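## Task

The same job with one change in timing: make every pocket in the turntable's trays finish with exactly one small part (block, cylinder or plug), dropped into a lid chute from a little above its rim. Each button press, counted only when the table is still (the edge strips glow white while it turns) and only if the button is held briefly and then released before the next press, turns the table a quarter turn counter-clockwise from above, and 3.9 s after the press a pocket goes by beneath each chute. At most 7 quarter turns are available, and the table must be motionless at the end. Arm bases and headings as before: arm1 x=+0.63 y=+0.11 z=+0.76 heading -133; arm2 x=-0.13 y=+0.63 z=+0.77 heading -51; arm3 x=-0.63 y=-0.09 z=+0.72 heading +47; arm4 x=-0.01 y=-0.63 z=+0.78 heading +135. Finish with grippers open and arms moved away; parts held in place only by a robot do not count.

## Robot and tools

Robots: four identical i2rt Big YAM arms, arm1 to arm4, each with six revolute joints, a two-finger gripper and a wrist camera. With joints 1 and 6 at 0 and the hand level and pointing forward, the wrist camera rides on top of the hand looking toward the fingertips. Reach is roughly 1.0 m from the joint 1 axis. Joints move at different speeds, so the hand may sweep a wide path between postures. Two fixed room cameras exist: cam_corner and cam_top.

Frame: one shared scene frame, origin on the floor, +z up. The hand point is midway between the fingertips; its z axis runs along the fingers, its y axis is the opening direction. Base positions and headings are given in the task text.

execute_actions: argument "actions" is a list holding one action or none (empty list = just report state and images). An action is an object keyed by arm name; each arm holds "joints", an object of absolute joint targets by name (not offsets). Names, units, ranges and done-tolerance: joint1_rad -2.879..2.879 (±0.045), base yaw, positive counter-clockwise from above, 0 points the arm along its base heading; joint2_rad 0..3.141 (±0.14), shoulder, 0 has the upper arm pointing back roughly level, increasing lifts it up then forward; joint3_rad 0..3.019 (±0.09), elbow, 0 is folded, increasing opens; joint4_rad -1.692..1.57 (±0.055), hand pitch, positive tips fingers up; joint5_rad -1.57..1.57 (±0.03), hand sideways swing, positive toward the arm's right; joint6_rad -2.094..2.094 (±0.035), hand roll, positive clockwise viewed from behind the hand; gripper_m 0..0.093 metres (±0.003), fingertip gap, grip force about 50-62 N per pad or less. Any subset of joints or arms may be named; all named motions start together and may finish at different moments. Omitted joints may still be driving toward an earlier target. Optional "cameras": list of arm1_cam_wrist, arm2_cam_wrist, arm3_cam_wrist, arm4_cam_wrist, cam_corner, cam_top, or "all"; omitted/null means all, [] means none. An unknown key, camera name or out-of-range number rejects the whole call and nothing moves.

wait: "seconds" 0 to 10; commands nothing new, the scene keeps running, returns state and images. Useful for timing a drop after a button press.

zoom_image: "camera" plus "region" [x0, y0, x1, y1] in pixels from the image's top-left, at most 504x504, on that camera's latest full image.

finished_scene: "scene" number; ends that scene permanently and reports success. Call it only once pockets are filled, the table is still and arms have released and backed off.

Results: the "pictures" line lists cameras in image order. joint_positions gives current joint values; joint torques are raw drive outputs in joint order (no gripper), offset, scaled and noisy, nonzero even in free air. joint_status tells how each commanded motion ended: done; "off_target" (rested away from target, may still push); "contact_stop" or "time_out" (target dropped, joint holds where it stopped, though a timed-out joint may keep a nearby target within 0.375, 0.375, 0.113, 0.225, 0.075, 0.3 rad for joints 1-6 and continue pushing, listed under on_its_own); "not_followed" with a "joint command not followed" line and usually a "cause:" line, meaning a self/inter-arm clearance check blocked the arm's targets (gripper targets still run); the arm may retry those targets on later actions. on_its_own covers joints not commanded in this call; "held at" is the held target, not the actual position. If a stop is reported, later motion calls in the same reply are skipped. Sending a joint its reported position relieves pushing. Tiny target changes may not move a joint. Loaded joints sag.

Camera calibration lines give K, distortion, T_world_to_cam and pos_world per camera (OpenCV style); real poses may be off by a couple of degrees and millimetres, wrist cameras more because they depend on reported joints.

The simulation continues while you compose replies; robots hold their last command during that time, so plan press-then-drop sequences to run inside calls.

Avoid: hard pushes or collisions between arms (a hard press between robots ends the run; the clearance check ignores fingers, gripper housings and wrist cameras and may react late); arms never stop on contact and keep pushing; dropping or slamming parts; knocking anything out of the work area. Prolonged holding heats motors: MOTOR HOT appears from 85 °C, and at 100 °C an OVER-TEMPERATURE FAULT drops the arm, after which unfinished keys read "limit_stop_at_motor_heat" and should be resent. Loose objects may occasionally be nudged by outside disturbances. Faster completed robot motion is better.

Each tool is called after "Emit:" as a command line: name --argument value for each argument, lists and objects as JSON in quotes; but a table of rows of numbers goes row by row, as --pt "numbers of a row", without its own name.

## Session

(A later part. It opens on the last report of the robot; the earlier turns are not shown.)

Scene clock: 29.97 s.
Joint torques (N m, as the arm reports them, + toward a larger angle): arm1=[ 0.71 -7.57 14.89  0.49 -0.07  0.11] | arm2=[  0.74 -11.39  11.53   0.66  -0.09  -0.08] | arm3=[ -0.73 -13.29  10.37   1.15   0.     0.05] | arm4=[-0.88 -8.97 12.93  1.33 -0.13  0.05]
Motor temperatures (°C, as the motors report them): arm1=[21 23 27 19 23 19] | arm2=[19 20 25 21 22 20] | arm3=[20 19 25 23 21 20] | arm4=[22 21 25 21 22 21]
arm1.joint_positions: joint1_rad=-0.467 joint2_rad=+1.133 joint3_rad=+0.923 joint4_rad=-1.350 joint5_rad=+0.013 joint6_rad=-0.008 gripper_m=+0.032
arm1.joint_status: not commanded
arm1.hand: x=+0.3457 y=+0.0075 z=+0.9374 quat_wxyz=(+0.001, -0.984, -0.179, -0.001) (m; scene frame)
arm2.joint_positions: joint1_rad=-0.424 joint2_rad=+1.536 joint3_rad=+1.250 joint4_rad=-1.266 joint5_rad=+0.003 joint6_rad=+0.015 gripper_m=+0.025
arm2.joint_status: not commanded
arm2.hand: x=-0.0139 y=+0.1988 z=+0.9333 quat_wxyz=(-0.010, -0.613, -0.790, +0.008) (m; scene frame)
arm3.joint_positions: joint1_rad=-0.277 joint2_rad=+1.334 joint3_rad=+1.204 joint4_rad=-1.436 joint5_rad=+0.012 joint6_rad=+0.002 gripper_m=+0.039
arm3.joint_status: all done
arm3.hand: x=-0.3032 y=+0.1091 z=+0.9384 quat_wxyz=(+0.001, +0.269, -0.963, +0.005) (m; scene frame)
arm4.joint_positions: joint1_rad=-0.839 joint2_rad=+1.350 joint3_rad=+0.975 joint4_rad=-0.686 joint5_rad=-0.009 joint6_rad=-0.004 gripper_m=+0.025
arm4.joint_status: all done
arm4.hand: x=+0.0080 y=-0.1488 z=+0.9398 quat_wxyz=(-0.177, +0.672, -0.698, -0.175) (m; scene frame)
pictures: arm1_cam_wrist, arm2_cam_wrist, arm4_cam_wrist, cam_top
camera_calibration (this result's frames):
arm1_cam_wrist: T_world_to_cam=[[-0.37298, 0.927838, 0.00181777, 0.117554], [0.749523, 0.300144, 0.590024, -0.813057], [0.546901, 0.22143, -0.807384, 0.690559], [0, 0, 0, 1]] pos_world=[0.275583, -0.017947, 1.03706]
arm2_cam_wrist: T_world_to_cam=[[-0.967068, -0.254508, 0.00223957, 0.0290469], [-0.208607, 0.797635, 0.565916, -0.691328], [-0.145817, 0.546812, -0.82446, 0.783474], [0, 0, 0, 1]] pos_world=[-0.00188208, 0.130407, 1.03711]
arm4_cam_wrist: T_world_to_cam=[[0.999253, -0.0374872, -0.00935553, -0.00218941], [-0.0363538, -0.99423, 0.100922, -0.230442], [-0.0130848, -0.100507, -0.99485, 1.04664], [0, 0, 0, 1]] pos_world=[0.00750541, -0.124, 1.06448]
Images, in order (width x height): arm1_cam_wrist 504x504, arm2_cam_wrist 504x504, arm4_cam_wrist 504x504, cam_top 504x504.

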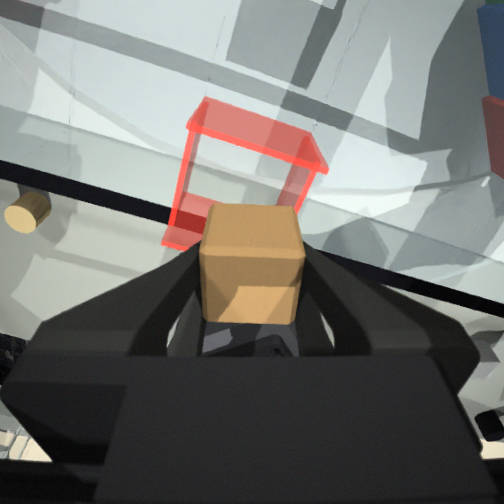

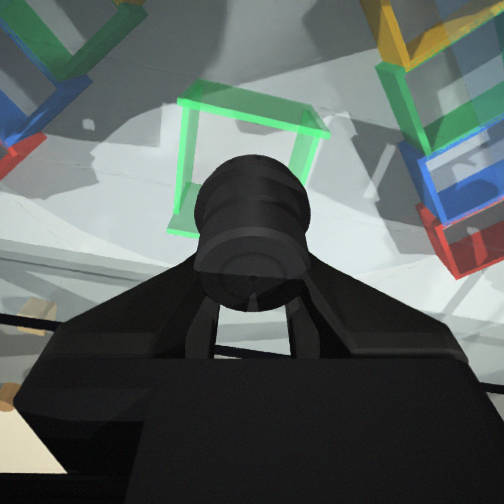

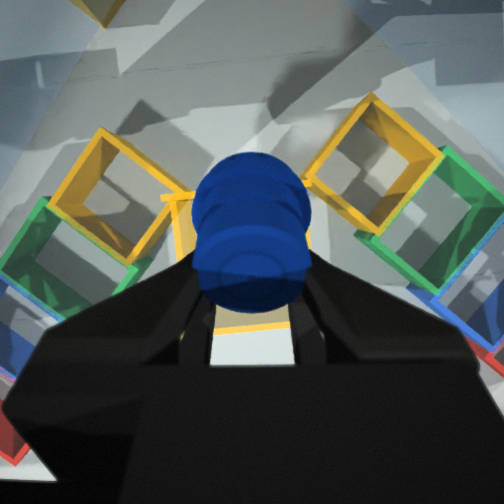

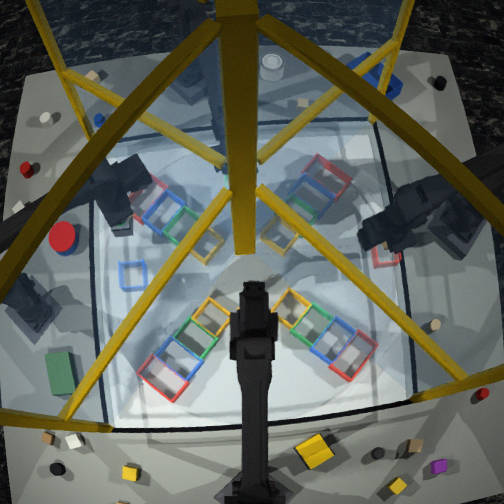

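Emit:
execute_actions --actions '[{"arm3":{"joints":{"joint1_rad":-0.645,"joint2_rad":1.30,"joint3_rad":1.22,"joint4_rad":-1.44}},"arm4":{"joints":{"joint4_rad":-0.72}},"arm1":{"joints":{"joint4_rad":-1.32}}}]'

Scene clock: 33.77 s.
Joint torques (N m, as the arm reports them, + toward a larger angle): arm1=[ 0.79 -7.86 14.83  0.57 -0.07  0.12] | arm2=[  0.76 -11.36  11.51   0.67  -0.09  -0.07] | arm3=[  0.45 -13.4   12.29   0.37   0.01   0.05] | arm4=[-0.7  -8.96 12.81  0.74 -0.14  0.06]
Motor temperatures (°C, as the motors report them): arm1=[21 23 28 19 23 19] | arm2=[19 20 25 21 22 20] | arm3=[20 19 25 23 21 20] | arm4=[22 21 25 21 22 21]
arm1.joint_positions: joint1_rad=-0.467 joint2_rad=+1.133 joint3_rad=+0.923 joint4_rad=-1.332 joint5_rad=+0.013 joint6_rad=-0.008 gripper_m=+0.032
arm1.joint_status: all done
arm1.hand: x=+0.3414 y=+0.0059 z=+0.9374 quat_wxyz=(+0.000, -0.984, -0.179, +0.008) (m; scene frame)
arm2.joint_positions: joint1_rad=-0.424 joint2_rad=+1.536 joint3_rad=+1.250 joint4_rad=-1.266 joint5_rad=+0.003 joint6_rad=+0.015 gripper_m=+0.025
arm2.joint_status: not commanded
arm2.hand: x=-0.0139 y=+0.1988 z=+0.9333 quat_wxyz=(-0.010, -0.613, -0.790, +0.008) (m; scene frame)
arm3.joint_positions: joint1_rad=-0.649 joint2_rad=+1.311 joint3_rad=+1.204 joint4_rad=-1.436 joint5_rad=+0.012 joint6_rad=+0.002 gripper_m=+0.039
arm3.joint_status: all done
arm3.hand: x=-0.2565 y=-0.0229 z=+0.9463 quat_wxyz=(-0.009, +0.086, -0.996, +0.005) (m; scene frame)
arm4.joint_positions: joint1_rad=-0.839 joint2_rad=+1.350 joint3_rad=+0.975 joint4_rad=-0.712 joint5_rad=-0.009 joint6_rad=-0.004 gripper_m=+0.025
arm4.joint_status: all done
arm4.hand: x=+0.0077 y=-0.1545 z=+0.9368 quat_wxyz=(-0.168, +0.674, -0.700, -0.166) (m; scene frame)
pictures: arm1_cam_wrist, arm2_cam_wrist, arm3_cam_wrist, arm4_cam_wrist, cam_corner, cam_top
camera_calibration (this result's frames):
arm1_cam_wrist: T_world_to_cam=[[-0.372764, 0.927923, 0.00236098, 0.116836], [0.759594, 0.303679, 0.575149, -0.798954], [0.532977, 0.216188, -0.818045, 0.708014], [0, 0, 0, 1]] pos_world=[0.273077, -0.0188532, 1.03843]
arm2_cam_wrist: T_world_to_cam=[[-0.967068, -0.254508, 0.00223957, 0.0290469], [-0.208607, 0.797635, 0.565916, -0.691328], [-0.145817, 0.546812, -0.82446, 0.783474], [0, 0, 0, 1]] pos_world=[-0.00188208, 0.130407, 1.03711]
arm3_cam_wrist: T_world_to_cam=[[0.164582, -0.985988, 0.0271933, -0.00401106], [-0.811698, -0.119723, 0.571675, -0.744075], [-0.560409, -0.11616, -0.82003, 0.753529], [0, 0, 0, 1]] pos_world=[-0.18102, -0.00550754, 1.04339]
arm4_cam_wrist: T_world_to_cam=[[0.999242, -0.0377378, -0.00954256, -0.0020402], [-0.0362272, -0.99128, 0.126692, -0.259429], [-0.0142404, -0.126251, -0.991896, 1.03635], [0, 0, 0, 1]] pos_world=[0.00739841, -0.126403, 1.0608]
Images, in order (width x height): arm1_cam_wrist 504x504, arm2_cam_wrist 504x504, arm3_cam_wrist 504x504, arm4_cam_wrist 504x504, cam_corner 504x504, cam_top 504x504.

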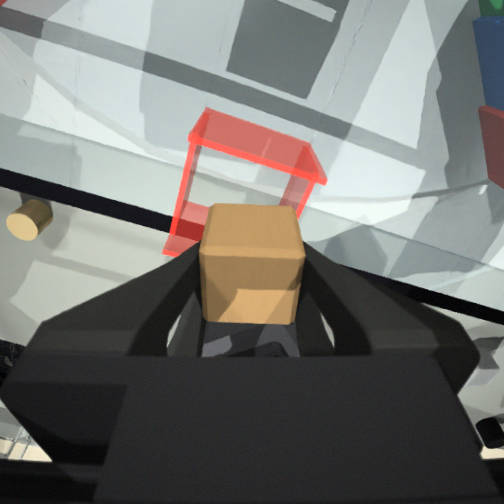

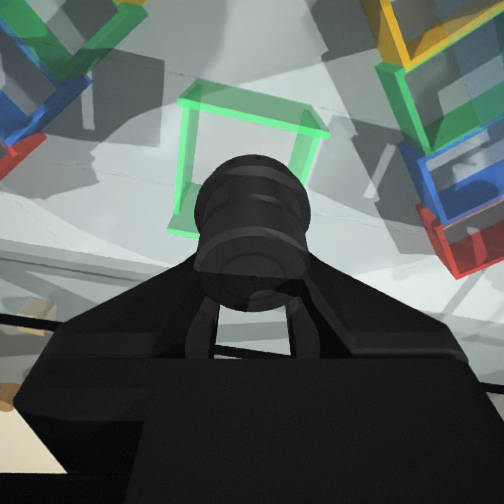

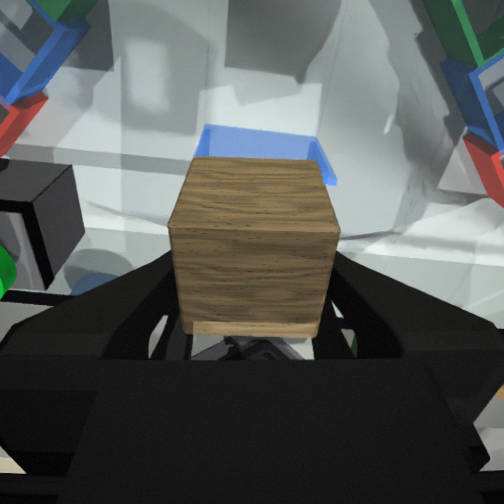

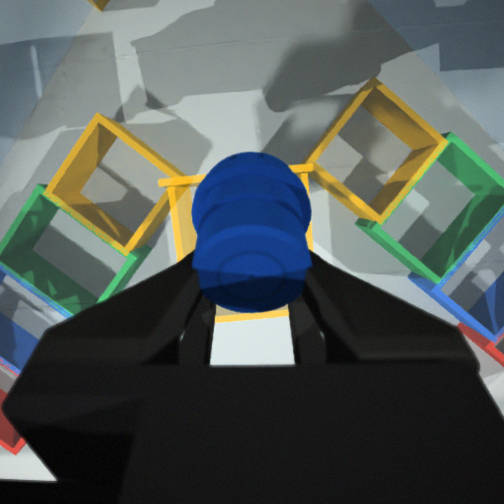

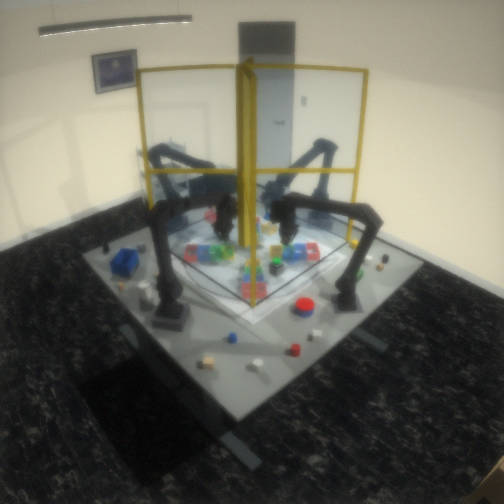

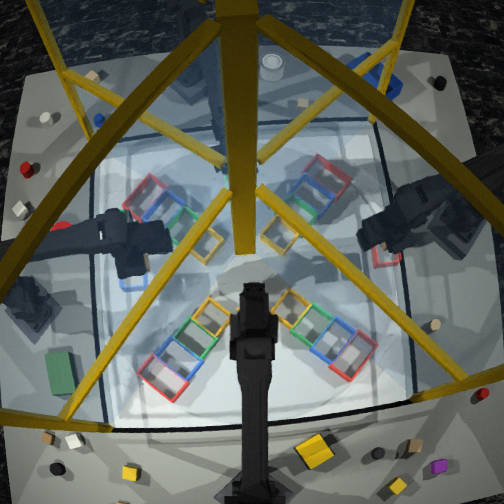

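Emit:
execute_actions --actions '[{"arm3":{"joints":{"joint1_rad":-0.285,"joint2_rad":1.332,"joint3_rad":1.22,"joint4_rad":-1.42,"joint6_rad":0.12}},"arm4":{"joints":{"joint4_rad":-0.75,"joint1_rad":-0.82}},"arm1":{"joints":{"joint4_rad":-1.29,"joint6_rad":0.3}},"arm2":{"joints":{"joint4_rad":-1.23}}}]' --cameras '[]'

Emit:
execute_actions --actions '[{"arm3":{"joints":{"joint3_rad":1.10,"joint4_rad":-1.37}}}]' --cameras '[]'

Emit:
execute_actions --actions '[{"arm3":{"joints":{"joint1_rad":-0.66,"joint2_rad":1.30,"joint3_rad":1.24,"joint4_rad":-1.49}}}]' --cameras '[]'

Emit:
wait --seconds 1.95

Emit:
execute_actions --actions '[{"arm3":{"joints":{"gripper_m":0.08}},"arm4":{"joints":{"gripper_m":0.08}},"arm1":{"joints":{"gripper_m":0.08}},"arm2":{"joints":{"gripper_m":0.08}}}]' --cameras '[]'

Emit:
execute_actions --actions '[{"arm3":{"joints":{"joint2_rad":0.9,"joint3_rad":0.9,"joint4_rad":-1.57,"joint6_rad":0}},"arm4":{"joints":{"joint2_rad":0.9,"joint3_rad":0.9,"joint4_rad":-1.57}},"arm1":{"joints":{"joint2_rad":0.9,"joint3_rad":0.9,"joint4_rad":-1.57,"joint6_rad":0}},"arm2":{"joints":{"joint2_rad":0.9,"joint3_rad":0.9,"joint4_rad":-1.57}}}]' --cameras '["cam_top"]'

Scene clock: 36.73 s.
Joint torques (N m, as the arm reports them, + toward a larger angle): arm1=[ 0.8  -7.69 14.92  0.66 -0.04  0.15] | arm2=[  0.7  -11.44  11.55   0.72  -0.09  -0.08] | arm3=[ -0.36 -10.79  12.29   1.03   0.02   0.18] | arm4=[-0.46 -9.06 12.87  0.69 -0.14  0.04]
Motor temperatures (°C, as the motors report them): arm1=[21 23 28 19 23 19] | arm2=[19 21 26 21 22 20] | arm3=[20 19 26 23 21 20] | arm4=[22 21 25 21 22 21]
arm1.joint_positions: joint1_rad=-0.467 joint2_rad=+1.133 joint3_rad=+0.923 joint4_rad=-1.302 joint5_rad=+0.013 joint6_rad=+0.290 gripper_m=+0.032
arm1.joint_status: all done
arm1.hand: x=+0.3346 y=+0.0034 z=+0.9377 quat_wxyz=(-0.006, -0.999, -0.031, +0.022) (m; scene frame)
arm2.joint_positions: joint1_rad=-0.424 joint2_rad=+1.536 joint3_rad=+1.250 joint4_rad=-1.242 joint5_rad=+0.003 joint6_rad=+0.015 gripper_m=+0.025
arm2.joint_status: all done
arm2.hand: x=-0.0124 y=+0.1931 z=+0.9335 quat_wxyz=(-0.019, -0.613, -0.789, +0.016) (m; scene frame)
arm3.joint_positions: joint1_rad=-0.280 joint2_rad=+1.311 joint3_rad=+1.204 joint4_rad=-1.433 joint5_rad=+0.012 joint6_rad=+0.107 gripper_m=+0.039
arm3.joint_status: all done
arm3.hand: x=-0.3037 y=+0.1072 z=+0.9465 quat_wxyz=(-0.011, +0.217, -0.976, +0.001) (m; scene frame)
arm4.joint_positions: joint1_rad=-0.825 joint2_rad=+1.350 joint3_rad=+0.975 joint4_rad=-0.742 joint5_rad=-0.009 joint6_rad=-0.004 gripper_m=+0.025
arm4.joint_status: all done
arm4.hand: x=+0.0008 y=-0.1609 z=+0.9335 quat_wxyz=(-0.156, +0.681, -0.698, -0.157) (m; scene frame)
pictures: none
No camera images: the call's "cameras" was empty. Leave "cameras" out to get every camera's image.

Scene clock: 37.43 s.
Joint torques (N m, as the arm reports them, + toward a larger angle): arm1=[ 0.98 -7.79 14.92  0.64 -0.05  0.13] | arm2=[  0.79 -11.44  11.58   0.69  -0.09  -0.08] | arm3=[-0.36 -9.43  6.7   0.84  0.1   0.17] | arm4=[-0.76 -9.06 12.87  0.75 -0.14  0.06]
Motor temperatures (°C, as the motors report them): arm1=[21 23 28 19 23 19] | arm2=[19 21 26 21 22 20] | arm3=[20 19 26 23 21 20] | arm4=[22 21 25 21 22 21]
arm1.joint_positions: joint1_rad=-0.467 joint2_rad=+1.133 joint3_rad=+0.923 joint4_rad=-1.302 joint5_rad=+0.013 joint6_rad=+0.291 gripper_m=+0.032
arm1.joint_status: not commanded
arm1.hand: x=+0.3346 y=+0.0034 z=+0.9377 quat_wxyz=(-0.006, -0.999, -0.031, +0.022) (m; scene frame)
arm2.joint_positions: joint1_rad=-0.424 joint2_rad=+1.536 joint3_rad=+1.250 joint4_rad=-1.242 joint5_rad=+0.003 joint6_rad=+0.015 gripper_m=+0.025
arm2.joint_status: not commanded
arm2.hand: x=-0.0124 y=+0.1931 z=+0.9335 quat_wxyz=(-0.019, -0.613, -0.789, +0.016) (m; scene frame)
arm3.joint_positions: joint1_rad=-0.280 joint2_rad=+1.299 joint3_rad=+1.144 joint4_rad=-1.376 joint5_rad=+0.010 joint6_rad=+0.108 gripper_m=+0.039
arm3.joint_status: all done
arm3.hand: x=-0.3081 y=+0.1051 z=+0.9280 quat_wxyz=(-0.015, +0.216, -0.976, -0.002) (m; scene frame)
arm4.joint_positions: joint1_rad=-0.825 joint2_rad=+1.350 joint3_rad=+0.975 joint4_rad=-0.742 joint5_rad=-0.009 joint6_rad=-0.004 gripper_m=+0.025
arm4.joint_status: not commanded
arm4.hand: x=+0.0008 y=-0.1609 z=+0.9335 quat_wxyz=(-0.156, +0.681, -0.698, -0.157) (m; scene frame)
pictures: none
No camera images: the call's "cameras" was empty. Leave "cameras" out to get every camera's image.

Scene clock: 38.43 s.
Joint torques (N m, as the arm reports them, + toward a larger angle): arm1=[ 0.95 -7.64 14.97  0.59 -0.03  0.13] | arm2=[  0.72 -11.48  11.56   0.7   -0.09  -0.08] | arm3=[  0.04 -11.68  14.5   -0.11   0.     0.17] | arm4=[-1.39 -9.42 12.76  0.69 -0.15  0.05]
Motor temperatures (°C, as the motors report them): arm1=[21 23 28 19 23 19] | arm2=[19 21 26 21 22 20] | arm3=[20 19 26 23 21 20] | arm4=[22 21 25 21 22 21]
arm1.joint_positions: joint1_rad=-0.467 joint2_rad=+1.133 joint3_rad=+0.923 joint4_rad=-1.302 joint5_rad=+0.013 joint6_rad=+0.291 gripper_m=+0.032
arm1.joint_status: not commanded
arm1.hand: x=+0.3346 y=+0.0034 z=+0.9377 quat_wxyz=(-0.006, -0.999, -0.031, +0.022) (m; scene frame)
arm2.joint_positions: joint1_rad=-0.424 joint2_rad=+1.536 joint3_rad=+1.250 joint4_rad=-1.242 joint5_rad=+0.003 joint6_rad=+0.015 gripper_m=+0.025
arm2.joint_status: not commanded
arm2.hand: x=-0.0124 y=+0.1931 z=+0.9335 quat_wxyz=(-0.019, -0.613, -0.789, +0.016) (m; scene frame)
arm3.joint_positions: joint1_rad=-0.663 joint2_rad=+1.296 joint3_rad=+1.199 joint4_rad=-1.476 joint5_rad=+0.012 joint6_rad=+0.109 gripper_m=+0.039
arm3.joint_status: all done
arm3.hand: x=-0.2680 y=-0.0300 z=+0.9496 quat_wxyz=(+0.005, +0.026, -1.000, +0.007) (m; scene frame)
arm4.joint_positions: joint1_rad=-0.825 joint2_rad=+1.350 joint3_rad=+0.975 joint4_rad=-0.742 joint5_rad=-0.009 joint6_rad=-0.004 gripper_m=+0.025
arm4.joint_status: not commanded
arm4.hand: x=+0.0008 y=-0.1609 z=+0.9335 quat_wxyz=(-0.156, +0.681, -0.698, -0.157) (m; scene frame)
pictures: none
No camera images: the call's "cameras" was empty. Leave "cameras" out to get every camera's image.

Scene clock: 40.40 s.
Joint torques (N m, as the arm reports them, + toward a larger angle): arm1=[ 0.72 -7.62 14.92  0.57 -0.04  0.15] | arm2=[  0.8  -11.45  11.56   0.7   -0.09  -0.08] | arm3=[  0.13 -11.9   14.48  -0.12   0.01   0.17] | arm4=[-0.77 -8.87 12.9   0.68 -0.15  0.04]
Motor temperatures (°C, as the motors report them): arm1=[21 23 28 19 23 19] | arm2=[19 21 26 21 22 20] | arm3=[20 19 26 23 21 20] | arm4=[22 21 26 21 22 21]
arm1.joint_positions: joint1_rad=-0.467 joint2_rad=+1.133 joint3_rad=+0.923 joint4_rad=-1.302 joint5_rad=+0.013 joint6_rad=+0.291 gripper_m=+0.032
arm1.joint_status: not commanded
arm1.hand: x=+0.3346 y=+0.0034 z=+0.9377 quat_wxyz=(-0.006, -0.999, -0.031, +0.022) (m; scene frame)
arm2.joint_positions: joint1_rad=-0.424 joint2_rad=+1.536 joint3_rad=+1.250 joint4_rad=-1.242 joint5_rad=+0.003 joint6_rad=+0.015 gripper_m=+0.025
arm2.joint_status: not commanded
arm2.hand: x=-0.0124 y=+0.1931 z=+0.9335 quat_wxyz=(-0.019, -0.613, -0.789, +0.016) (m; scene frame)
arm3.joint_positions: joint1_rad=-0.663 joint2_rad=+1.296 joint3_rad=+1.199 joint4_rad=-1.476 joint5_rad=+0.012 joint6_rad=+0.109 gripper_m=+0.039
arm3.joint_status: all done
arm3.hand: x=-0.2680 y=-0.0300 z=+0.9496 quat_wxyz=(+0.005, +0.026, -1.000, +0.007) (m; scene frame)
arm4.joint_positions: joint1_rad=-0.825 joint2_rad=+1.350 joint3_rad=+0.975 joint4_rad=-0.742 joint5_rad=-0.009 joint6_rad=-0.004 gripper_m=+0.025
arm4.joint_status: not commanded
arm4.hand: x=+0.0008 y=-0.1609 z=+0.9335 quat_wxyz=(-0.156, +0.681, -0.698, -0.157) (m; scene frame)
wait: 1.97 s; at rest by 0.27 s
pictures: arm1_cam_wrist, arm2_cam_wrist, arm3_cam_wrist, arm4_cam_wrist, cam_corner, cam_top
camera_calibration (this result's frames):
arm1_cam_wrist: T_world_to_cam=[[-0.0830922, 0.996489, -0.0102543, 0.0312953], [0.830941, 0.074961, 0.551287, -0.793818], [0.550121, 0.037287, -0.834252, 0.722465], [0, 0, 0, 1]] pos_world=[0.264773, 0.00138136, 1.04066]
arm2_cam_wrist: T_world_to_cam=[[-0.967087, -0.254437, 0.00205493, 0.0292497], [-0.212088, 0.810535, 0.545941, -0.67047], [-0.140573, 0.527537, -0.837821, 0.803256], [0, 0, 0, 1]] pos_world=[-0.000995738, 0.127134, 1.03896]
arm3_cam_wrist: T_world_to_cam=[[0.0452191, -0.998562, 0.0288113, -0.0431162], [-0.803729, -0.0192379, 0.594685, -0.772822], [-0.593275, -0.0500476, -0.803442, 0.726417], [0, 0, 0, 1]] pos_world=[-0.188223, -0.0215662, 1.04446]
arm4_cam_wrist: T_world_to_cam=[[0.999665, -0.0239283, -0.00985332, 0.00709427], [-0.0220926, -0.987427, 0.156525, -0.292844], [-0.0134748, -0.156254, -0.987625, 1.02336], [0, 0, 0, 1]] pos_world=[0.000228074, -0.129087, 1.05661]
Images, in order (width x height): arm1_cam_wrist 504x504, arm2_cam_wrist 504x504, arm3_cam_wrist 504x504, arm4_cam_wrist 504x504, cam_corner 504x504, cam_top 504x504.

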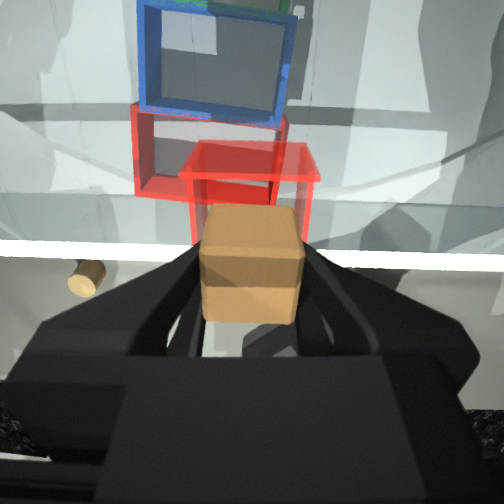

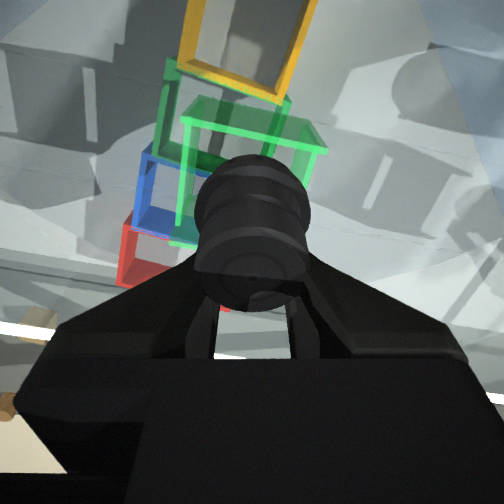

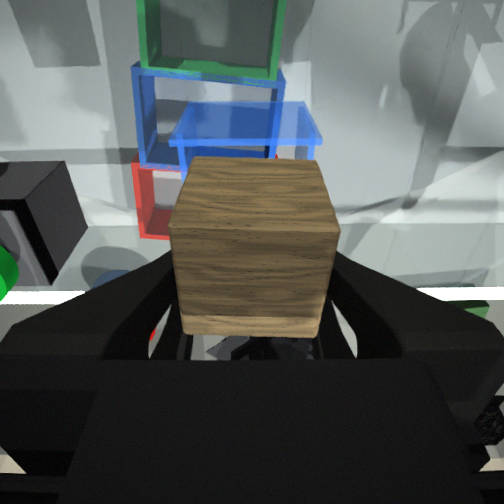

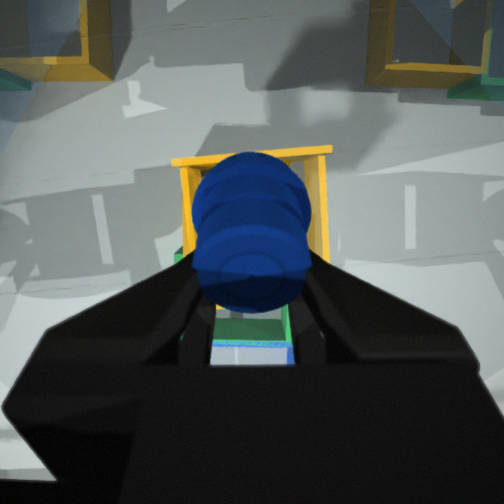

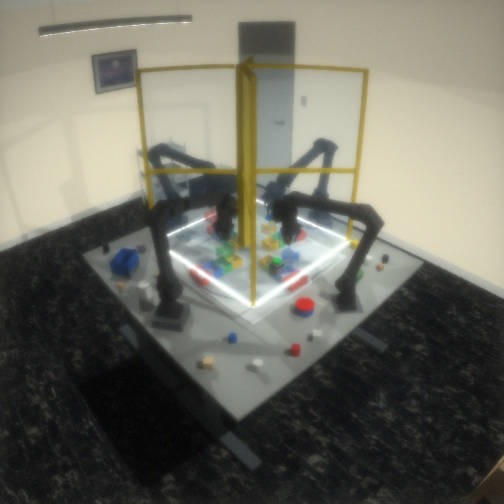

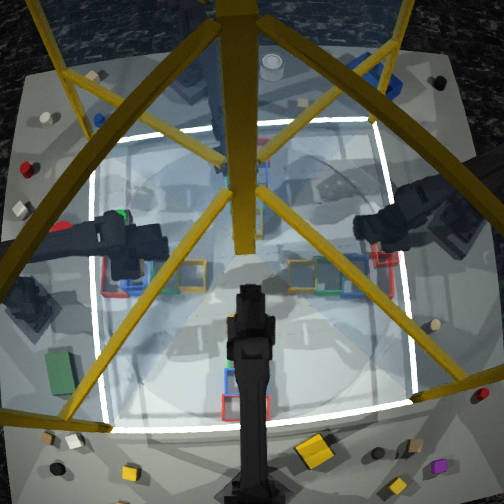

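Scene clock: 41.07 s.
Joint torques (N m, as the arm reports them, + toward a larger angle): arm1=[ 0.88 -7.78 14.91  0.64 -0.02  0.11] | arm2=[  0.76 -11.58  11.57   0.7   -0.09  -0.08] | arm3=[  0.19 -11.75  14.47  -0.1    0.02   0.17] | arm4=[-0.42 -9.04 12.66  0.68 -0.13  0.03]
Motor temperatures (°C, as the motors report them): arm1=[21 23 29 19 23 19] | arm2=[19 21 26 21 22 20] | arm3=[20 19 26 23 21 20] | arm4=[22 21 26 21 22 21]
arm1.joint_positions: joint1_rad=-0.467 joint2_rad=+1.133 joint3_rad=+0.923 joint4_rad=-1.302 joint5_rad=+0.013 joint6_rad=+0.292 gripper_m=+0.080
arm1.joint_status: all done
arm1.hand: x=+0.3346 y=+0.0034 z=+0.9377 quat_wxyz=(-0.006, -0.999, -0.030, +0.022) (m; scene frame)
arm2.joint_positions: joint1_rad=-0.424 joint2_rad=+1.536 joint3_rad=+1.250 joint4_rad=-1.242 joint5_rad=+0.003 joint6_rad=+0.015 gripper_m=+0.080
arm2.joint_status: all done
arm2.hand: x=-0.0124 y=+0.1931 z=+0.9335 quat_wxyz=(-0.019, -0.613, -0.789, +0.016) (m; scene frame)
arm3.joint_positions: joint1_rad=-0.663 joint2_rad=+1.296 joint3_rad=+1.199 joint4_rad=-1.476 joint5_rad=+0.012 joint6_rad=+0.109 gripper_m=+0.080
arm3.joint_status: all done
arm3.hand: x=-0.2680 y=-0.0300 z=+0.9496 quat_wxyz=(+0.005, +0.026, -1.000, +0.007) (m; scene frame)
arm4.joint_positions: joint1_rad=-0.825 joint2_rad=+1.350 joint3_rad=+0.975 joint4_rad=-0.742 joint5_rad=-0.009 joint6_rad=-0.004 gripper_m=+0.080
arm4.joint_status: all done
arm4.hand: x=+0.0008 y=-0.1609 z=+0.9335 quat_wxyz=(-0.156, +0.681, -0.698, -0.157) (m; scene frame)
pictures: none
No camera images: the call's "cameras" was empty. Leave "cameras" out to get every camera's image.

Scene clock: 42.50 s.
Joint torques (N m, as the arm reports them, + toward a larger angle): arm1=[ 0.68 -1.69 10.37 -0.13 -0.07 -0.08] | arm2=[ 0.71 -0.54  8.86  0.04 -0.09 -0.07] | arm3=[ 0.16 -4.03 10.09  0.14  0.01 -0.09] | arm4=[-0.87 -0.42 10.7  -0.17 -0.15  0.06]
Motor temperatures (°C, as the motors report them): arm1=[21 23 28 19 23 19] | arm2=[19 21 26 21 22 20] | arm3=[20 19 26 23 21 20] | arm4=[22 21 26 21 22 21]
arm1.joint_positions: joint1_rad=-0.467 joint2_rad=+0.892 joint3_rad=+0.898 joint4_rad=-1.561 joint5_rad=+0.013 joint6_rad=+0.009 gripper_m=+0.080
arm1.joint_status: all done
arm1.hand: x=+0.4163 y=+0.0340 z=+0.9861 quat_wxyz=(+0.001, -0.985, -0.171, +0.002) (m; scene frame)
arm2.joint_positions: joint1_rad=-0.424 joint2_rad=+0.894 joint3_rad=+0.900 joint4_rad=-1.565 joint5_rad=+0.003 joint6_rad=+0.015 gripper_m=+0.080
arm2.joint_status: all done
arm2.hand: x=-0.0730 y=+0.4164 z=+0.9988 quat_wxyz=(-0.007, -0.613, -0.790, +0.007) (m; scene frame)
arm3.joint_positions: joint1_rad=-0.663 joint2_rad=+0.889 joint3_rad=+0.909 joint4_rad=-1.561 joint5_rad=+0.012 joint6_rad=+0.013 gripper_m=+0.080
arm3.joint_status: all done
arm3.hand: x=-0.4052 y=-0.0523 z=+0.9496 quat_wxyz=(-0.010, +0.074, -0.997, +0.005) (m; scene frame)
arm4.joint_positions: joint1_rad=-0.825 joint2_rad=+0.887 joint3_rad=+0.901 joint4_rad=-1.561 joint5_rad=-0.009 joint6_rad=-0.004 gripper_m=+0.080
arm4.joint_status: all done
arm4.hand: x=-0.0067 y=-0.4056 z=+1.0078 quat_wxyz=(-0.002, +0.698, -0.716, -0.009) (m; scene frame)
pictures: cam_top
Images, in order (width x height): cam_top 504x504.

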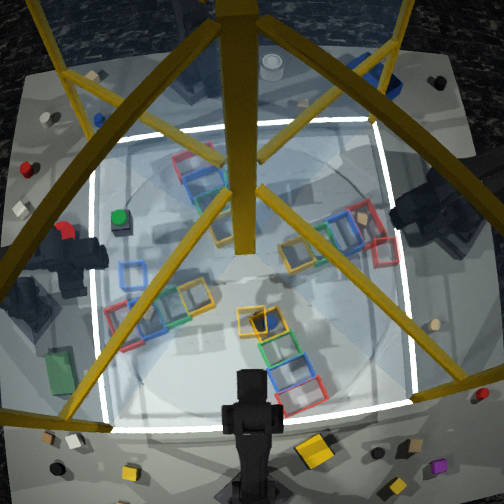

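Emit:
execute_actions --actions '[{"arm1":{"joints":{"joint1_rad":0.323}},"arm2":{"joints":{"joint1_rad":-2.06}},"arm3":{"joints":{"joint1_rad":0.859}},"arm4":{"joints":{"joint1_rad":-2.075}}}]' --cameras '[]'

Emit:
execute_actions --actions '[{"arm1":{"joints":{"joint2_rad":1.346,"joint3_rad":0.71,"joint4_rad":-0.916}},"arm2":{"joints":{"joint2_rad":1.826,"joint3_rad":1.26,"joint4_rad":-0.98}},"arm3":{"joints":{"joint2_rad":1.644,"joint3_rad":1.16,"joint4_rad":-1.067}},"arm4":{"joints":{"joint2_rad":1.551,"joint3_rad":0.86,"joint4_rad":-0.858}}}]' --cameras '["arm1_cam_wrist","arm2_cam_wrist","arm3_cam_wrist","arm4_cam_wrist"]'

Scene clock: 46.13 s.
Joint torques (N m, as the arm reports them, + toward a larger angle): arm1=[ 1.12 -1.71 10.38 -0.16 -0.09 -0.07] | arm2=[-0.51 -0.93  8.8   0.01 -0.13 -0.08] | arm3=[ 0.56 -3.82 10.07  0.19  0.02 -0.07] | arm4=[-1.28 -0.94 10.65 -0.24 -0.1   0.05]
Motor temperatures (°C, as the motors report them): arm1=[21 23 28 19 23 19] | arm2=[19 20 25 21 22 20] | arm3=[20 19 26 23 21 20] | arm4=[22 21 25 21 22 21]
arm1.joint_positions: joint1_rad=+0.320 joint2_rad=+0.892 joint3_rad=+0.898 joint4_rad=-1.561 joint5_rad=+0.013 joint6_rad=+0.007 gripper_m=+0.080
arm1.joint_status: all done
arm1.hand: x=+0.5309 y=-0.0930 z=+0.9886 quat_wxyz=(-0.006, -0.844, -0.537, +0.005) (m; scene frame)
arm2.joint_positions: joint1_rad=-2.051 joint2_rad=+0.896 joint3_rad=+0.900 joint4_rad=-1.565 joint5_rad=+0.004 joint6_rad=+0.015 gripper_m=+0.080
arm2.joint_status: all done
arm2.hand: x=-0.3485 y=+0.5863 z=+0.9966 quat_wxyz=(-0.002, -0.995, -0.097, +0.004) (m; scene frame)
arm3.joint_positions: joint1_rad=+0.851 joint2_rad=+0.889 joint3_rad=+0.909 joint4_rad=-1.561 joint5_rad=+0.011 joint6_rad=+0.011 gripper_m=+0.080
arm3.joint_status: all done
arm3.hand: x=-0.6488 y=+0.1381 z=+0.9516 quat_wxyz=(-0.010, +0.739, -0.673, -0.010) (m; scene frame)
arm4.joint_positions: joint1_rad=-2.073 joint2_rad=+0.888 joint3_rad=+0.901 joint4_rad=-1.561 joint5_rad=-0.010 joint6_rad=-0.004 gripper_m=+0.080
arm4.joint_status: all done
arm4.hand: x=+0.2008 y=-0.5631 z=+1.0087 quat_wxyz=(-0.010, +0.147, -0.989, -0.003) (m; scene frame)
pictures: none
No camera images: the call's "cameras" was empty. Leave "cameras" out to get every camera's image.

Scene clock: 47.70 s.
Joint torques (N m, as the arm reports them, + toward a larger angle): arm1=[ 1.32 -7.79  8.87  0.47 -0.07 -0.07] | arm2=[ -0.43 -14.69   8.48   0.57  -0.13  -0.08] | arm3=[  0.72 -17.43  10.41   1.03   0.    -0.08] | arm4=[-1.59 -7.79  7.86  0.61 -0.13  0.05]
Motor temperatures (°C, as the motors report them): arm1=[21 23 28 19 23 19] | arm2=[19 20 25 21 22 20] | arm3=[20 19 26 23 21 20] | arm4=[22 21 25 21 22 21]
arm1.joint_positions: joint1_rad=+0.320 joint2_rad=+1.347 joint3_rad=+0.703 joint4_rad=-0.928 joint5_rad=+0.013 joint6_rad=+0.007 gripper_m=+0.080
arm1.joint_status: all done
arm1.hand: x=+0.4978 y=-0.1725 z=+0.8036 quat_wxyz=(-0.001, -0.844, -0.537, -0.002) (m; scene frame)
arm2.joint_positions: joint1_rad=-2.051 joint2_rad=+1.842 joint3_rad=+1.245 joint4_rad=-0.990 joint5_rad=+0.004 joint6_rad=+0.015 gripper_m=+0.080
arm2.joint_status: all done
arm2.hand: x=-0.6198 y=+0.5273 z=+0.7887 quat_wxyz=(+0.000, -0.995, -0.097, -0.009) (m; scene frame)
arm3.joint_positions: joint1_rad=+0.851 joint2_rad=+1.647 joint3_rad=+1.150 joint4_rad=-1.081 joint5_rad=+0.011 joint6_rad=+0.011 gripper_m=+0.080
arm3.joint_status: all done
arm3.hand: x=-0.6741 y=+0.3640 z=+0.7974 quat_wxyz=(+0.002, +0.739, -0.673, +0.003) (m; scene frame)
arm4.joint_positions: joint1_rad=-2.073 joint2_rad=+1.541 joint3_rad=+0.865 joint4_rad=-0.868 joint5_rad=-0.010 joint6_rad=-0.004 gripper_m=+0.080
arm4.joint_status: all done
arm4.hand: x=+0.3541 y=-0.5185 z=+0.8084 quat_wxyz=(-0.012, +0.147, -0.989, -0.003) (m; scene frame)
pictures: arm1_cam_wrist, arm2_cam_wrist, arm3_cam_wrist, arm4_cam_wrist
camera_calibration (this result's frames):
arm1_cam_wrist: T_world_to_cam=[[-0.914691, 0.404131, -0.00434631, 0.525836], [0.32397, 0.739603, 0.589941, -0.506425], [0.241628, 0.538206, -0.807434, 0.745766], [0, 0, 0, 1]] pos_world=[0.464846, -0.23933, 0.903204]
arm2_cam_wrist: T_world_to_cam=[[-0.200314, 0.97973, -0.00186921, -0.645265], [0.783165, 0.16127, 0.600537, -0.0749119], [0.588665, 0.118832, -0.799595, 1.05764], [0, 0, 0, 1]] pos_world=[-0.693182, 0.518585, 0.889463]
arm3_cam_wrist: T_world_to_cam=[[0.996088, 0.086726, 0.0169549, 0.628387], [0.0598676, -0.80342, 0.592395, -0.131772], [0.064998, -0.589063, -0.805469, 1.02443], [0, 0, 0, 1]] pos_world=[-0.684626, 0.443089, 0.892554]
arm4_cam_wrist: T_world_to_cam=[[0.289435, -0.95718, -0.00576675, -0.591533], [-0.800247, -0.245278, 0.547215, -0.274097], [-0.525197, -0.153768, -0.836972, 0.909405], [0, 0, 0, 1]] pos_world=[0.429483, -0.493596, 0.907725]
Images, in order (width x height): arm1_cam_wrist 504x504, arm2_cam_wrist 504x504, arm3_cam_wrist 504x504, arm4_cam_wrist 504x504.

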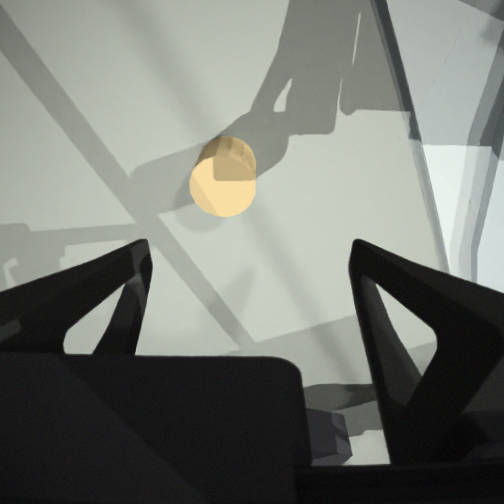

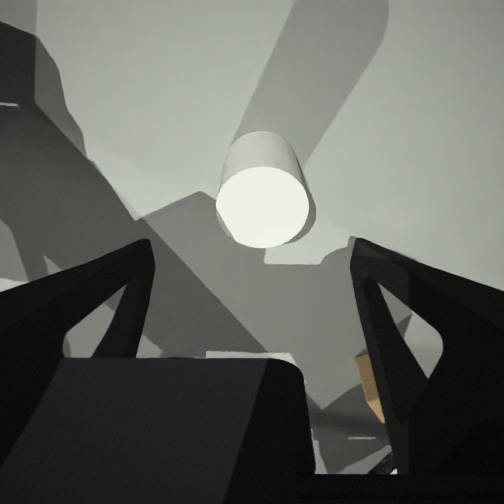

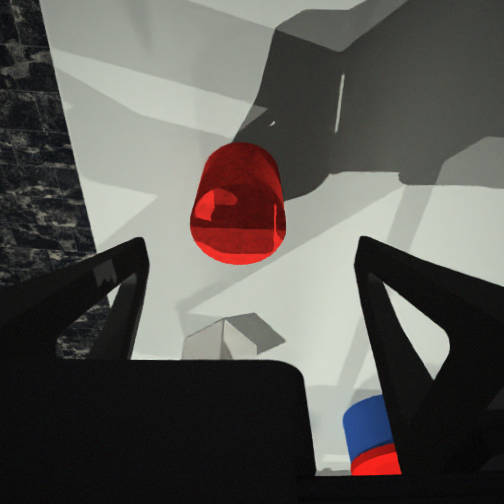

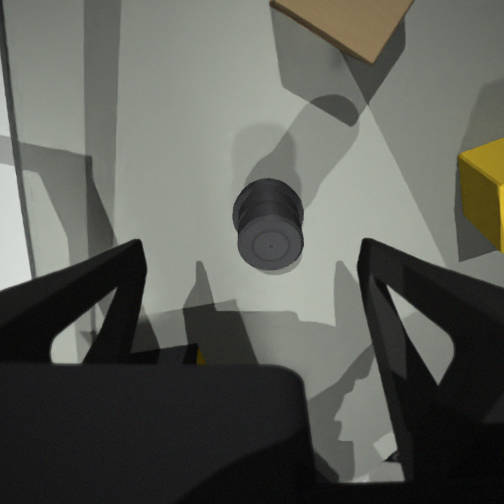

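Emit:
execute_actions --actions '[{"arm1":{"joints":{"joint1_rad":0.37,"joint2_rad":1.523,"joint3_rad":0.635,"joint4_rad":-0.672}},"arm2":{"joints":{"joint1_rad":-2.075,"joint2_rad":1.93,"joint3_rad":1.19,"joint4_rad":-0.811}},"arm3":{"joints":{"joint1_rad":0.88,"joint2_rad":1.716,"joint3_rad":1.055,"joint4_rad":-0.899}},"arm4":{"joints":{"joint1_rad":-2.10,"joint2_rad":1.646,"joint3_rad":0.735,"joint4_rad":-0.655}}}]' --cameras '[]'

Emit:
execute_actions --actions '[{"arm3":{"joints":{"gripper_m":0.0}},"arm4":{"joints":{"gripper_m":0.0}},"arm1":{"joints":{"gripper_m":0.0}},"arm2":{"joints":{"gripper_m":0.0}}}]' --cameras '[]'

Emit:
execute_actions --actions '[{"arm3":{"joints":{"joint2_rad":0.9,"joint3_rad":1.0,"joint4_rad":-1.57}},"arm4":{"joints":{"joint2_rad":0.9,"joint3_rad":0.9,"joint4_rad":-1.57}},"arm1":{"joints":{"joint2_rad":0.9,"joint3_rad":0.9,"joint4_rad":-1.57}},"arm2":{"joints":{"joint2_rad":0.9,"joint3_rad":0.9,"joint4_rad":-1.57}}}]' --cameras '[]'

Emit:
execute_actions --actions '[{"arm1":{"joints":{"joint1_rad":-0.47}},"arm2":{"joints":{"joint1_rad":-0.415}},"arm3":{"joints":{"joint1_rad":-0.285}},"arm4":{"joints":{"joint1_rad":-0.825,"joint2_rad":1.1,"joint3_rad":1.0,"joint4_rad":-0.74}}}]' --cameras '[]'

Emit:
execute_actions --actions '[{"arm1":{"joints":{"joint2_rad":1.12,"joint3_rad":0.975,"joint4_rad":-1.29}},"arm2":{"joints":{"joint2_rad":1.52,"joint3_rad":1.29,"joint4_rad":-1.23}},"arm3":{"joints":{"joint2_rad":1.32,"joint3_rad":1.26,"joint4_rad":-1.45}},"arm4":{"joints":{"joint2_rad":1.341}}}]'

Scene clock: 51.13 s.
Joint torques (N m, as the arm reports them, + toward a larger angle): arm1=[  1.28 -10.39   6.75   0.55  -0.08  -0.07] | arm2=[ -0.47 -14.     6.93   0.57  -0.15  -0.08] | arm3=[  0.87 -16.48   8.68   1.07   0.02  -0.07] | arm4=[-1.55 -8.19  6.81  0.6  -0.09  0.06]
Motor temperatures (°C, as the motors report them): arm1=[21 23 27 19 23 19] | arm2=[19 21 25 21 22 20] | arm3=[20 19 26 23 21 20] | arm4=[22 21 25 21 22 21]
arm1.joint_positions: joint1_rad=+0.369 joint2_rad=+1.534 joint3_rad=+0.630 joint4_rad=-0.683 joint5_rad=+0.013 joint6_rad=+0.007 gripper_m=+0.080
arm1.joint_status: all done
arm1.hand: x=+0.5134 y=-0.1776 z=+0.7296 quat_wxyz=(+0.003, -0.830, -0.557, -0.008) (m; scene frame)
arm2.joint_positions: joint1_rad=-2.064 joint2_rad=+1.935 joint3_rad=+1.185 joint4_rad=-0.821 joint5_rad=+0.004 joint6_rad=+0.015 gripper_m=+0.080
arm2.joint_status: all done
arm2.hand: x=-0.6198 y=+0.5339 z=+0.7259 quat_wxyz=(-0.001, -0.996, -0.090, -0.001) (m; scene frame)
arm3.joint_positions: joint1_rad=+0.870 joint2_rad=+1.704 joint3_rad=+1.054 joint4_rad=-0.914 joint5_rad=+0.011 joint6_rad=+0.011 gripper_m=+0.080
arm3.joint_status: all done
arm3.hand: x=-0.6824 y=+0.3555 z=+0.7419 quat_wxyz=(-0.002, +0.746, -0.666, -0.002) (m; scene frame)
arm4.joint_positions: joint1_rad=-2.097 joint2_rad=+1.643 joint3_rad=+0.729 joint4_rad=-0.665 joint5_rad=-0.011 joint6_rad=-0.004 gripper_m=+0.080
arm4.joint_status: all done
arm4.hand: x=+0.3228 y=-0.5370 z=+0.7374 quat_wxyz=(+0.005, +0.135, -0.991, -0.001) (m; scene frame)
pictures: none
No camera images: the call's "cameras" was empty. Leave "cameras" out to get every camera's image.

Scene clock: 51.80 s.
Joint torques (N m, as the arm reports them, + toward a larger angle): arm1=[  1.3  -10.15   6.88   0.47  -0.08  -0.07] | arm2=[ -0.49 -14.03   6.99   0.56  -0.15  -0.08] | arm3=[  0.91 -16.42   8.72   1.12   0.02  -0.07] | arm4=[-1.45 -8.4   6.86  0.59 -0.1   0.05]
Motor temperatures (°C, as the motors report them): arm1=[21 23 27 19 23 19] | arm2=[19 21 25 21 22 20] | arm3=[20 19 26 23 21 20] | arm4=[22 21 25 21 22 21]
arm1.joint_positions: joint1_rad=+0.369 joint2_rad=+1.534 joint3_rad=+0.630 joint4_rad=-0.683 joint5_rad=+0.013 joint6_rad=+0.007 gripper_m=+0.031
arm1.joint_status: gripper_m off_target (ended at +0.031, target +0.000)
arm1.hand: x=+0.5134 y=-0.1776 z=+0.7296 quat_wxyz=(+0.003, -0.830, -0.557, -0.008) (m; scene frame)
arm2.joint_positions: joint1_rad=-2.064 joint2_rad=+1.935 joint3_rad=+1.185 joint4_rad=-0.821 joint5_rad=+0.004 joint6_rad=+0.015 gripper_m=+0.039
arm2.joint_status: gripper_m off_target (ended at +0.039, target +0.000)
arm2.hand: x=-0.6198 y=+0.5339 z=+0.7259 quat_wxyz=(-0.001, -0.996, -0.090, -0.001) (m; scene frame)
arm3.joint_positions: joint1_rad=+0.870 joint2_rad=+1.704 joint3_rad=+1.054 joint4_rad=-0.914 joint5_rad=+0.011 joint6_rad=+0.011 gripper_m=+0.038
arm3.joint_status: gripper_m off_target (ended at +0.038, target +0.000)
arm3.hand: x=-0.6824 y=+0.3555 z=+0.7419 quat_wxyz=(-0.002, +0.746, -0.666, -0.002) (m; scene frame)
arm4.joint_positions: joint1_rad=-2.097 joint2_rad=+1.643 joint3_rad=+0.729 joint4_rad=-0.665 joint5_rad=-0.011 joint6_rad=-0.004 gripper_m=+0.026
arm4.joint_status: gripper_m off_target (ended at +0.026, target +0.000)
arm4.hand: x=+0.3228 y=-0.5370 z=+0.7374 quat_wxyz=(+0.005, +0.135, -0.991, -0.001) (m; scene frame)
pictures: none
No camera images: the call's "cameras" was empty. Leave "cameras" out to get every camera's image.

Scene clock: 53.30 s.
Joint torques (N m, as the arm reports them, + toward a larger angle): arm1=[ 1.21 -1.46 11.82 -0.15 -0.06 -0.07] | arm2=[-0.58 -1.43  9.27 -0.09 -0.15 -0.08] | arm3=[ 0.65 -4.46 11.63  0.14  0.01 -0.08] | arm4=[-1.34 -2.31 12.35 -0.34 -0.09  0.08]
Motor temperatures (°C, as the motors report them): arm1=[21 23 27 19 23 19] | arm2=[19 21 25 21 22 20] | arm3=[20 19 26 23 21 20] | arm4=[22 21 25 21 22 21]
arm1.joint_positions: joint1_rad=+0.369 joint2_rad=+0.895 joint3_rad=+0.883 joint4_rad=-1.561 joint5_rad=+0.013 joint6_rad=+0.007 gripper_m=+0.031
arm1.joint_status: all done
arm1.hand: x=+0.5423 y=-0.0941 z=+0.9826 quat_wxyz=(-0.001, -0.830, -0.557, -0.002) (m; scene frame)
arm2.joint_positions: joint1_rad=-2.064 joint2_rad=+0.898 joint3_rad=+0.893 joint4_rad=-1.563 joint5_rad=+0.004 joint6_rad=+0.015 gripper_m=+0.039
arm2.joint_status: all done
arm2.hand: x=-0.3481 y=+0.5895 z=+0.9935 quat_wxyz=(-0.001, -0.996, -0.090, +0.001) (m; scene frame)
arm3.joint_positions: joint1_rad=+0.870 joint2_rad=+0.894 joint3_rad=+0.994 joint4_rad=-1.556 joint5_rad=+0.011 joint6_rad=+0.011 gripper_m=+0.038
arm3.joint_status: all done
arm3.hand: x=-0.6554 y=+0.1583 z=+0.9847 quat_wxyz=(-0.038, +0.744, -0.665, -0.042) (m; scene frame)
arm4.joint_positions: joint1_rad=-2.097 joint2_rad=+0.901 joint3_rad=+0.880 joint4_rad=-1.561 joint5_rad=-0.011 joint6_rad=-0.004 gripper_m=+0.026
arm4.joint_status: all done
arm4.hand: x=+0.1983 y=-0.5692 z=+0.9982 quat_wxyz=(+0.007, +0.135, -0.991, -0.001) (m; scene frame)
pictures: none
No camera images: the call's "cameras" was empty. Leave "cameras" out to get every camera's image.

Scene clock: 55.13 s.
Joint torques (N m, as the arm reports them, + toward a larger angle): arm1=[ 0.92 -2.19 11.67 -0.12 -0.06 -0.06] | arm2=[ 0.72 -1.04  9.32 -0.07 -0.09 -0.07] | arm3=[-0.72 -4.6  11.56  0.12  0.   -0.07] | arm4=[-1.44 -6.31 15.69  2.   -0.13  0.07]
Motor temperatures (°C, as the motors report them): arm1=[21 23 27 19 23 19] | arm2=[19 21 25 21 22 20] | arm3=[20 19 26 23 21 20] | arm4=[22 21 25 21 22 21]
arm1.joint_positions: joint1_rad=-0.468 joint2_rad=+0.895 joint3_rad=+0.883 joint4_rad=-1.561 joint5_rad=+0.013 joint6_rad=+0.007 gripper_m=+0.031
arm1.joint_status: all done
arm1.hand: x=+0.4197 y=+0.0354 z=+0.9799 quat_wxyz=(+0.003, -0.985, -0.172, -0.007) (m; scene frame)
arm2.joint_positions: joint1_rad=-0.424 joint2_rad=+0.898 joint3_rad=+0.893 joint4_rad=-1.563 joint5_rad=+0.003 joint6_rad=+0.015 gripper_m=+0.039
arm2.joint_status: all done
arm2.hand: x=-0.0734 y=+0.4171 z=+0.9953 quat_wxyz=(-0.003, -0.614, -0.790, +0.004) (m; scene frame)
arm3.joint_positions: joint1_rad=-0.277 joint2_rad=+0.894 joint3_rad=+0.994 joint4_rad=-1.556 joint5_rad=+0.012 joint6_rad=+0.010 gripper_m=+0.038
arm3.joint_status: all done
arm3.hand: x=-0.4163 y=+0.0399 z=+0.9826 quat_wxyz=(-0.052, +0.264, -0.963, -0.010) (m; scene frame)
arm4.joint_positions: joint1_rad=-0.822 joint2_rad=+1.105 joint3_rad=+0.954 joint4_rad=-0.755 joint5_rad=-0.011 joint6_rad=-0.004 gripper_m=+0.026
arm4.joint_status: all done
arm4.hand: x=-0.0015 y=-0.1867 z=+1.0278 quat_wxyz=(-0.228, +0.663, -0.676, -0.228) (m; scene frame)
pictures: none
No camera images: the call's "cameras" was empty. Leave "cameras" out to get every camera's image.

Scene clock: 56.57 s.
Joint torques (N m, as the arm reports them, + toward a larger angle): arm1=[ 0.81 -7.88 14.37  0.62 -0.06 -0.05] | arm2=[  0.73 -11.44  11.51   0.5   -0.1   -0.08] | arm3=[ -0.65 -13.16  13.6    0.81   0.01  -0.06] | arm4=[-1.1  -8.81 14.28  1.36 -0.09  0.07]
Motor temperatures (°C, as the motors report them): arm1=[21 23 28 19 23 19] | arm2=[19 21 25 21 22 20] | arm3=[20 19 26 23 21 20] | arm4=[22 21 25 21 22 21]
arm1.joint_positions: joint1_rad=-0.468 joint2_rad=+1.132 joint3_rad=+0.929 joint4_rad=-1.302 joint5_rad=+0.013 joint6_rad=+0.007 gripper_m=+0.031
arm1.joint_status: all done
arm1.hand: x=+0.3328 y=+0.0030 z=+0.9401 quat_wxyz=(-0.003, -0.985, -0.171, +0.026) (m; scene frame)
arm2.joint_positions: joint1_rad=-0.424 joint2_rad=+1.535 joint3_rad=+1.252 joint4_rad=-1.235 joint5_rad=+0.003 joint6_rad=+0.015 gripper_m=+0.039
arm2.joint_status: all done
arm2.hand: x=-0.0120 y=+0.1909 z=+0.9348 quat_wxyz=(-0.023, -0.613, -0.789, +0.019) (m; scene frame)
arm3.joint_positions: joint1_rad=-0.277 joint2_rad=+1.324 joint3_rad=+1.228 joint4_rad=-1.458 joint5_rad=+0.012 joint6_rad=+0.010 gripper_m=+0.038
arm3.joint_status: all done
arm3.hand: x=-0.3024 y=+0.1094 z=+0.9507 quat_wxyz=(-0.004, +0.265, -0.964, +0.003) (m; scene frame)
arm4.joint_positions: joint1_rad=-0.822 joint2_rad=+1.350 joint3_rad=+0.956 joint4_rad=-0.750 joint5_rad=-0.011 joint6_rad=-0.004 gripper_m=+0.026
arm4.joint_status: all done
arm4.hand: x=-0.0010 y=-0.1696 z=+0.9240 quat_wxyz=(-0.146, +0.684, -0.699, -0.148) (m; scene frame)
pictures: arm1_cam_wrist, arm2_cam_wrist, arm3_cam_wrist, arm4_cam_wrist, cam_corner, cam_top
camera_calibration (this result's frames):
arm1_cam_wrist: T_world_to_cam=[[-0.357766, 0.933807, 0.00266278, 0.111001], [0.783393, 0.298584, 0.545108, -0.77265], [0.508231, 0.197107, -0.838361, 0.742821], [0, 0, 0, 1]] pos_world=[0.267476, -0.0193676, 1.04364]
arm2_cam_wrist: T_world_to_cam=[[-0.967197, -0.254018, 0.00235947, 0.0286577], [-0.212909, 0.815664, 0.537924, -0.662811], [-0.138567, 0.519776, -0.84299, 0.811903], [0, 0, 0, 1]] pos_world=[-0.00089755, 0.125903, 1.0409]
arm3_cam_wrist: T_world_to_cam=[[0.505047, -0.862769, 0.0235883, 0.226721], [-0.709503, -0.399456, 0.580552, -0.714993], [-0.49146, -0.309942, -0.813882, 0.783007], [0, 0, 0, 1]] pos_world=[-0.236979, 0.152686, 1.04702]
arm4_cam_wrist: T_world_to_cam=[[0.999724, -0.0206881, -0.0111033, 0.010362], [-0.0182996, -0.982834, 0.18358, -0.324219], [-0.0147106, -0.183326, -0.982942, 1.00362], [0, 0, 0, 1]] pos_world=[-0.00152833, -0.134449, 1.04614]
Images, in order (width x height): arm1_cam_wrist 504x504, arm2_cam_wrist 504x504, arm3_cam_wrist 504x504, arm4_cam_wrist 504x504, cam_corner 504x504, cam_top 504x504.

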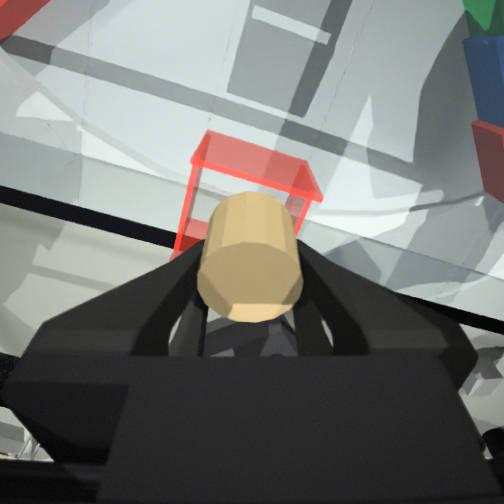

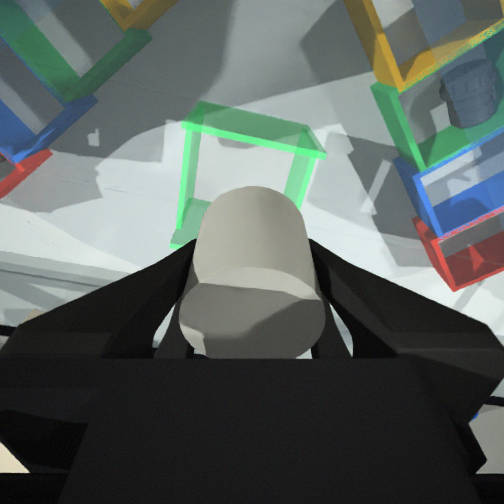

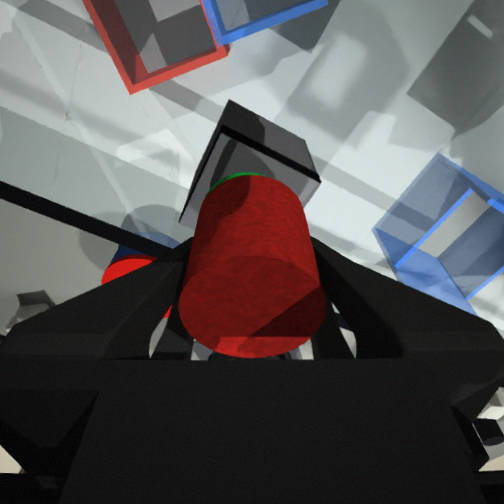

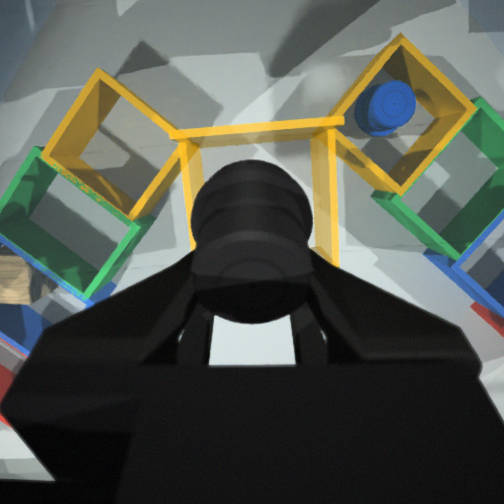

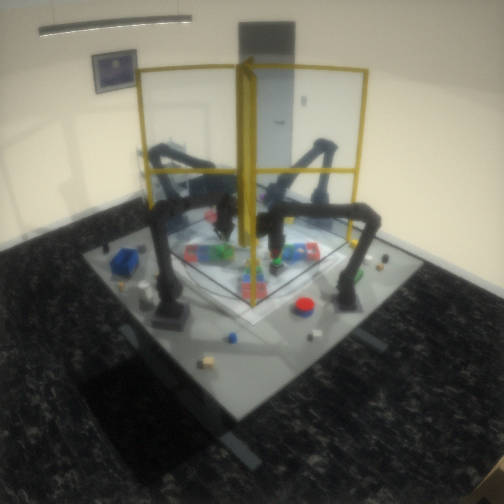

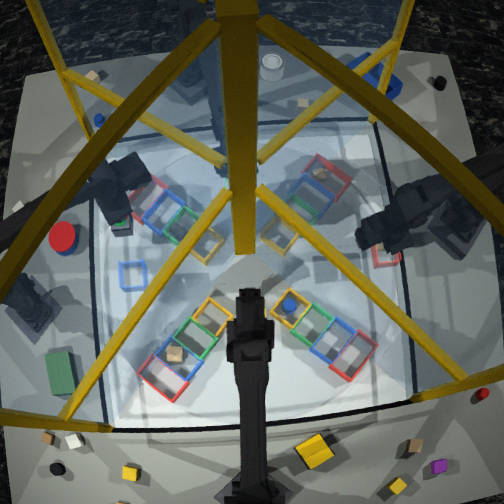

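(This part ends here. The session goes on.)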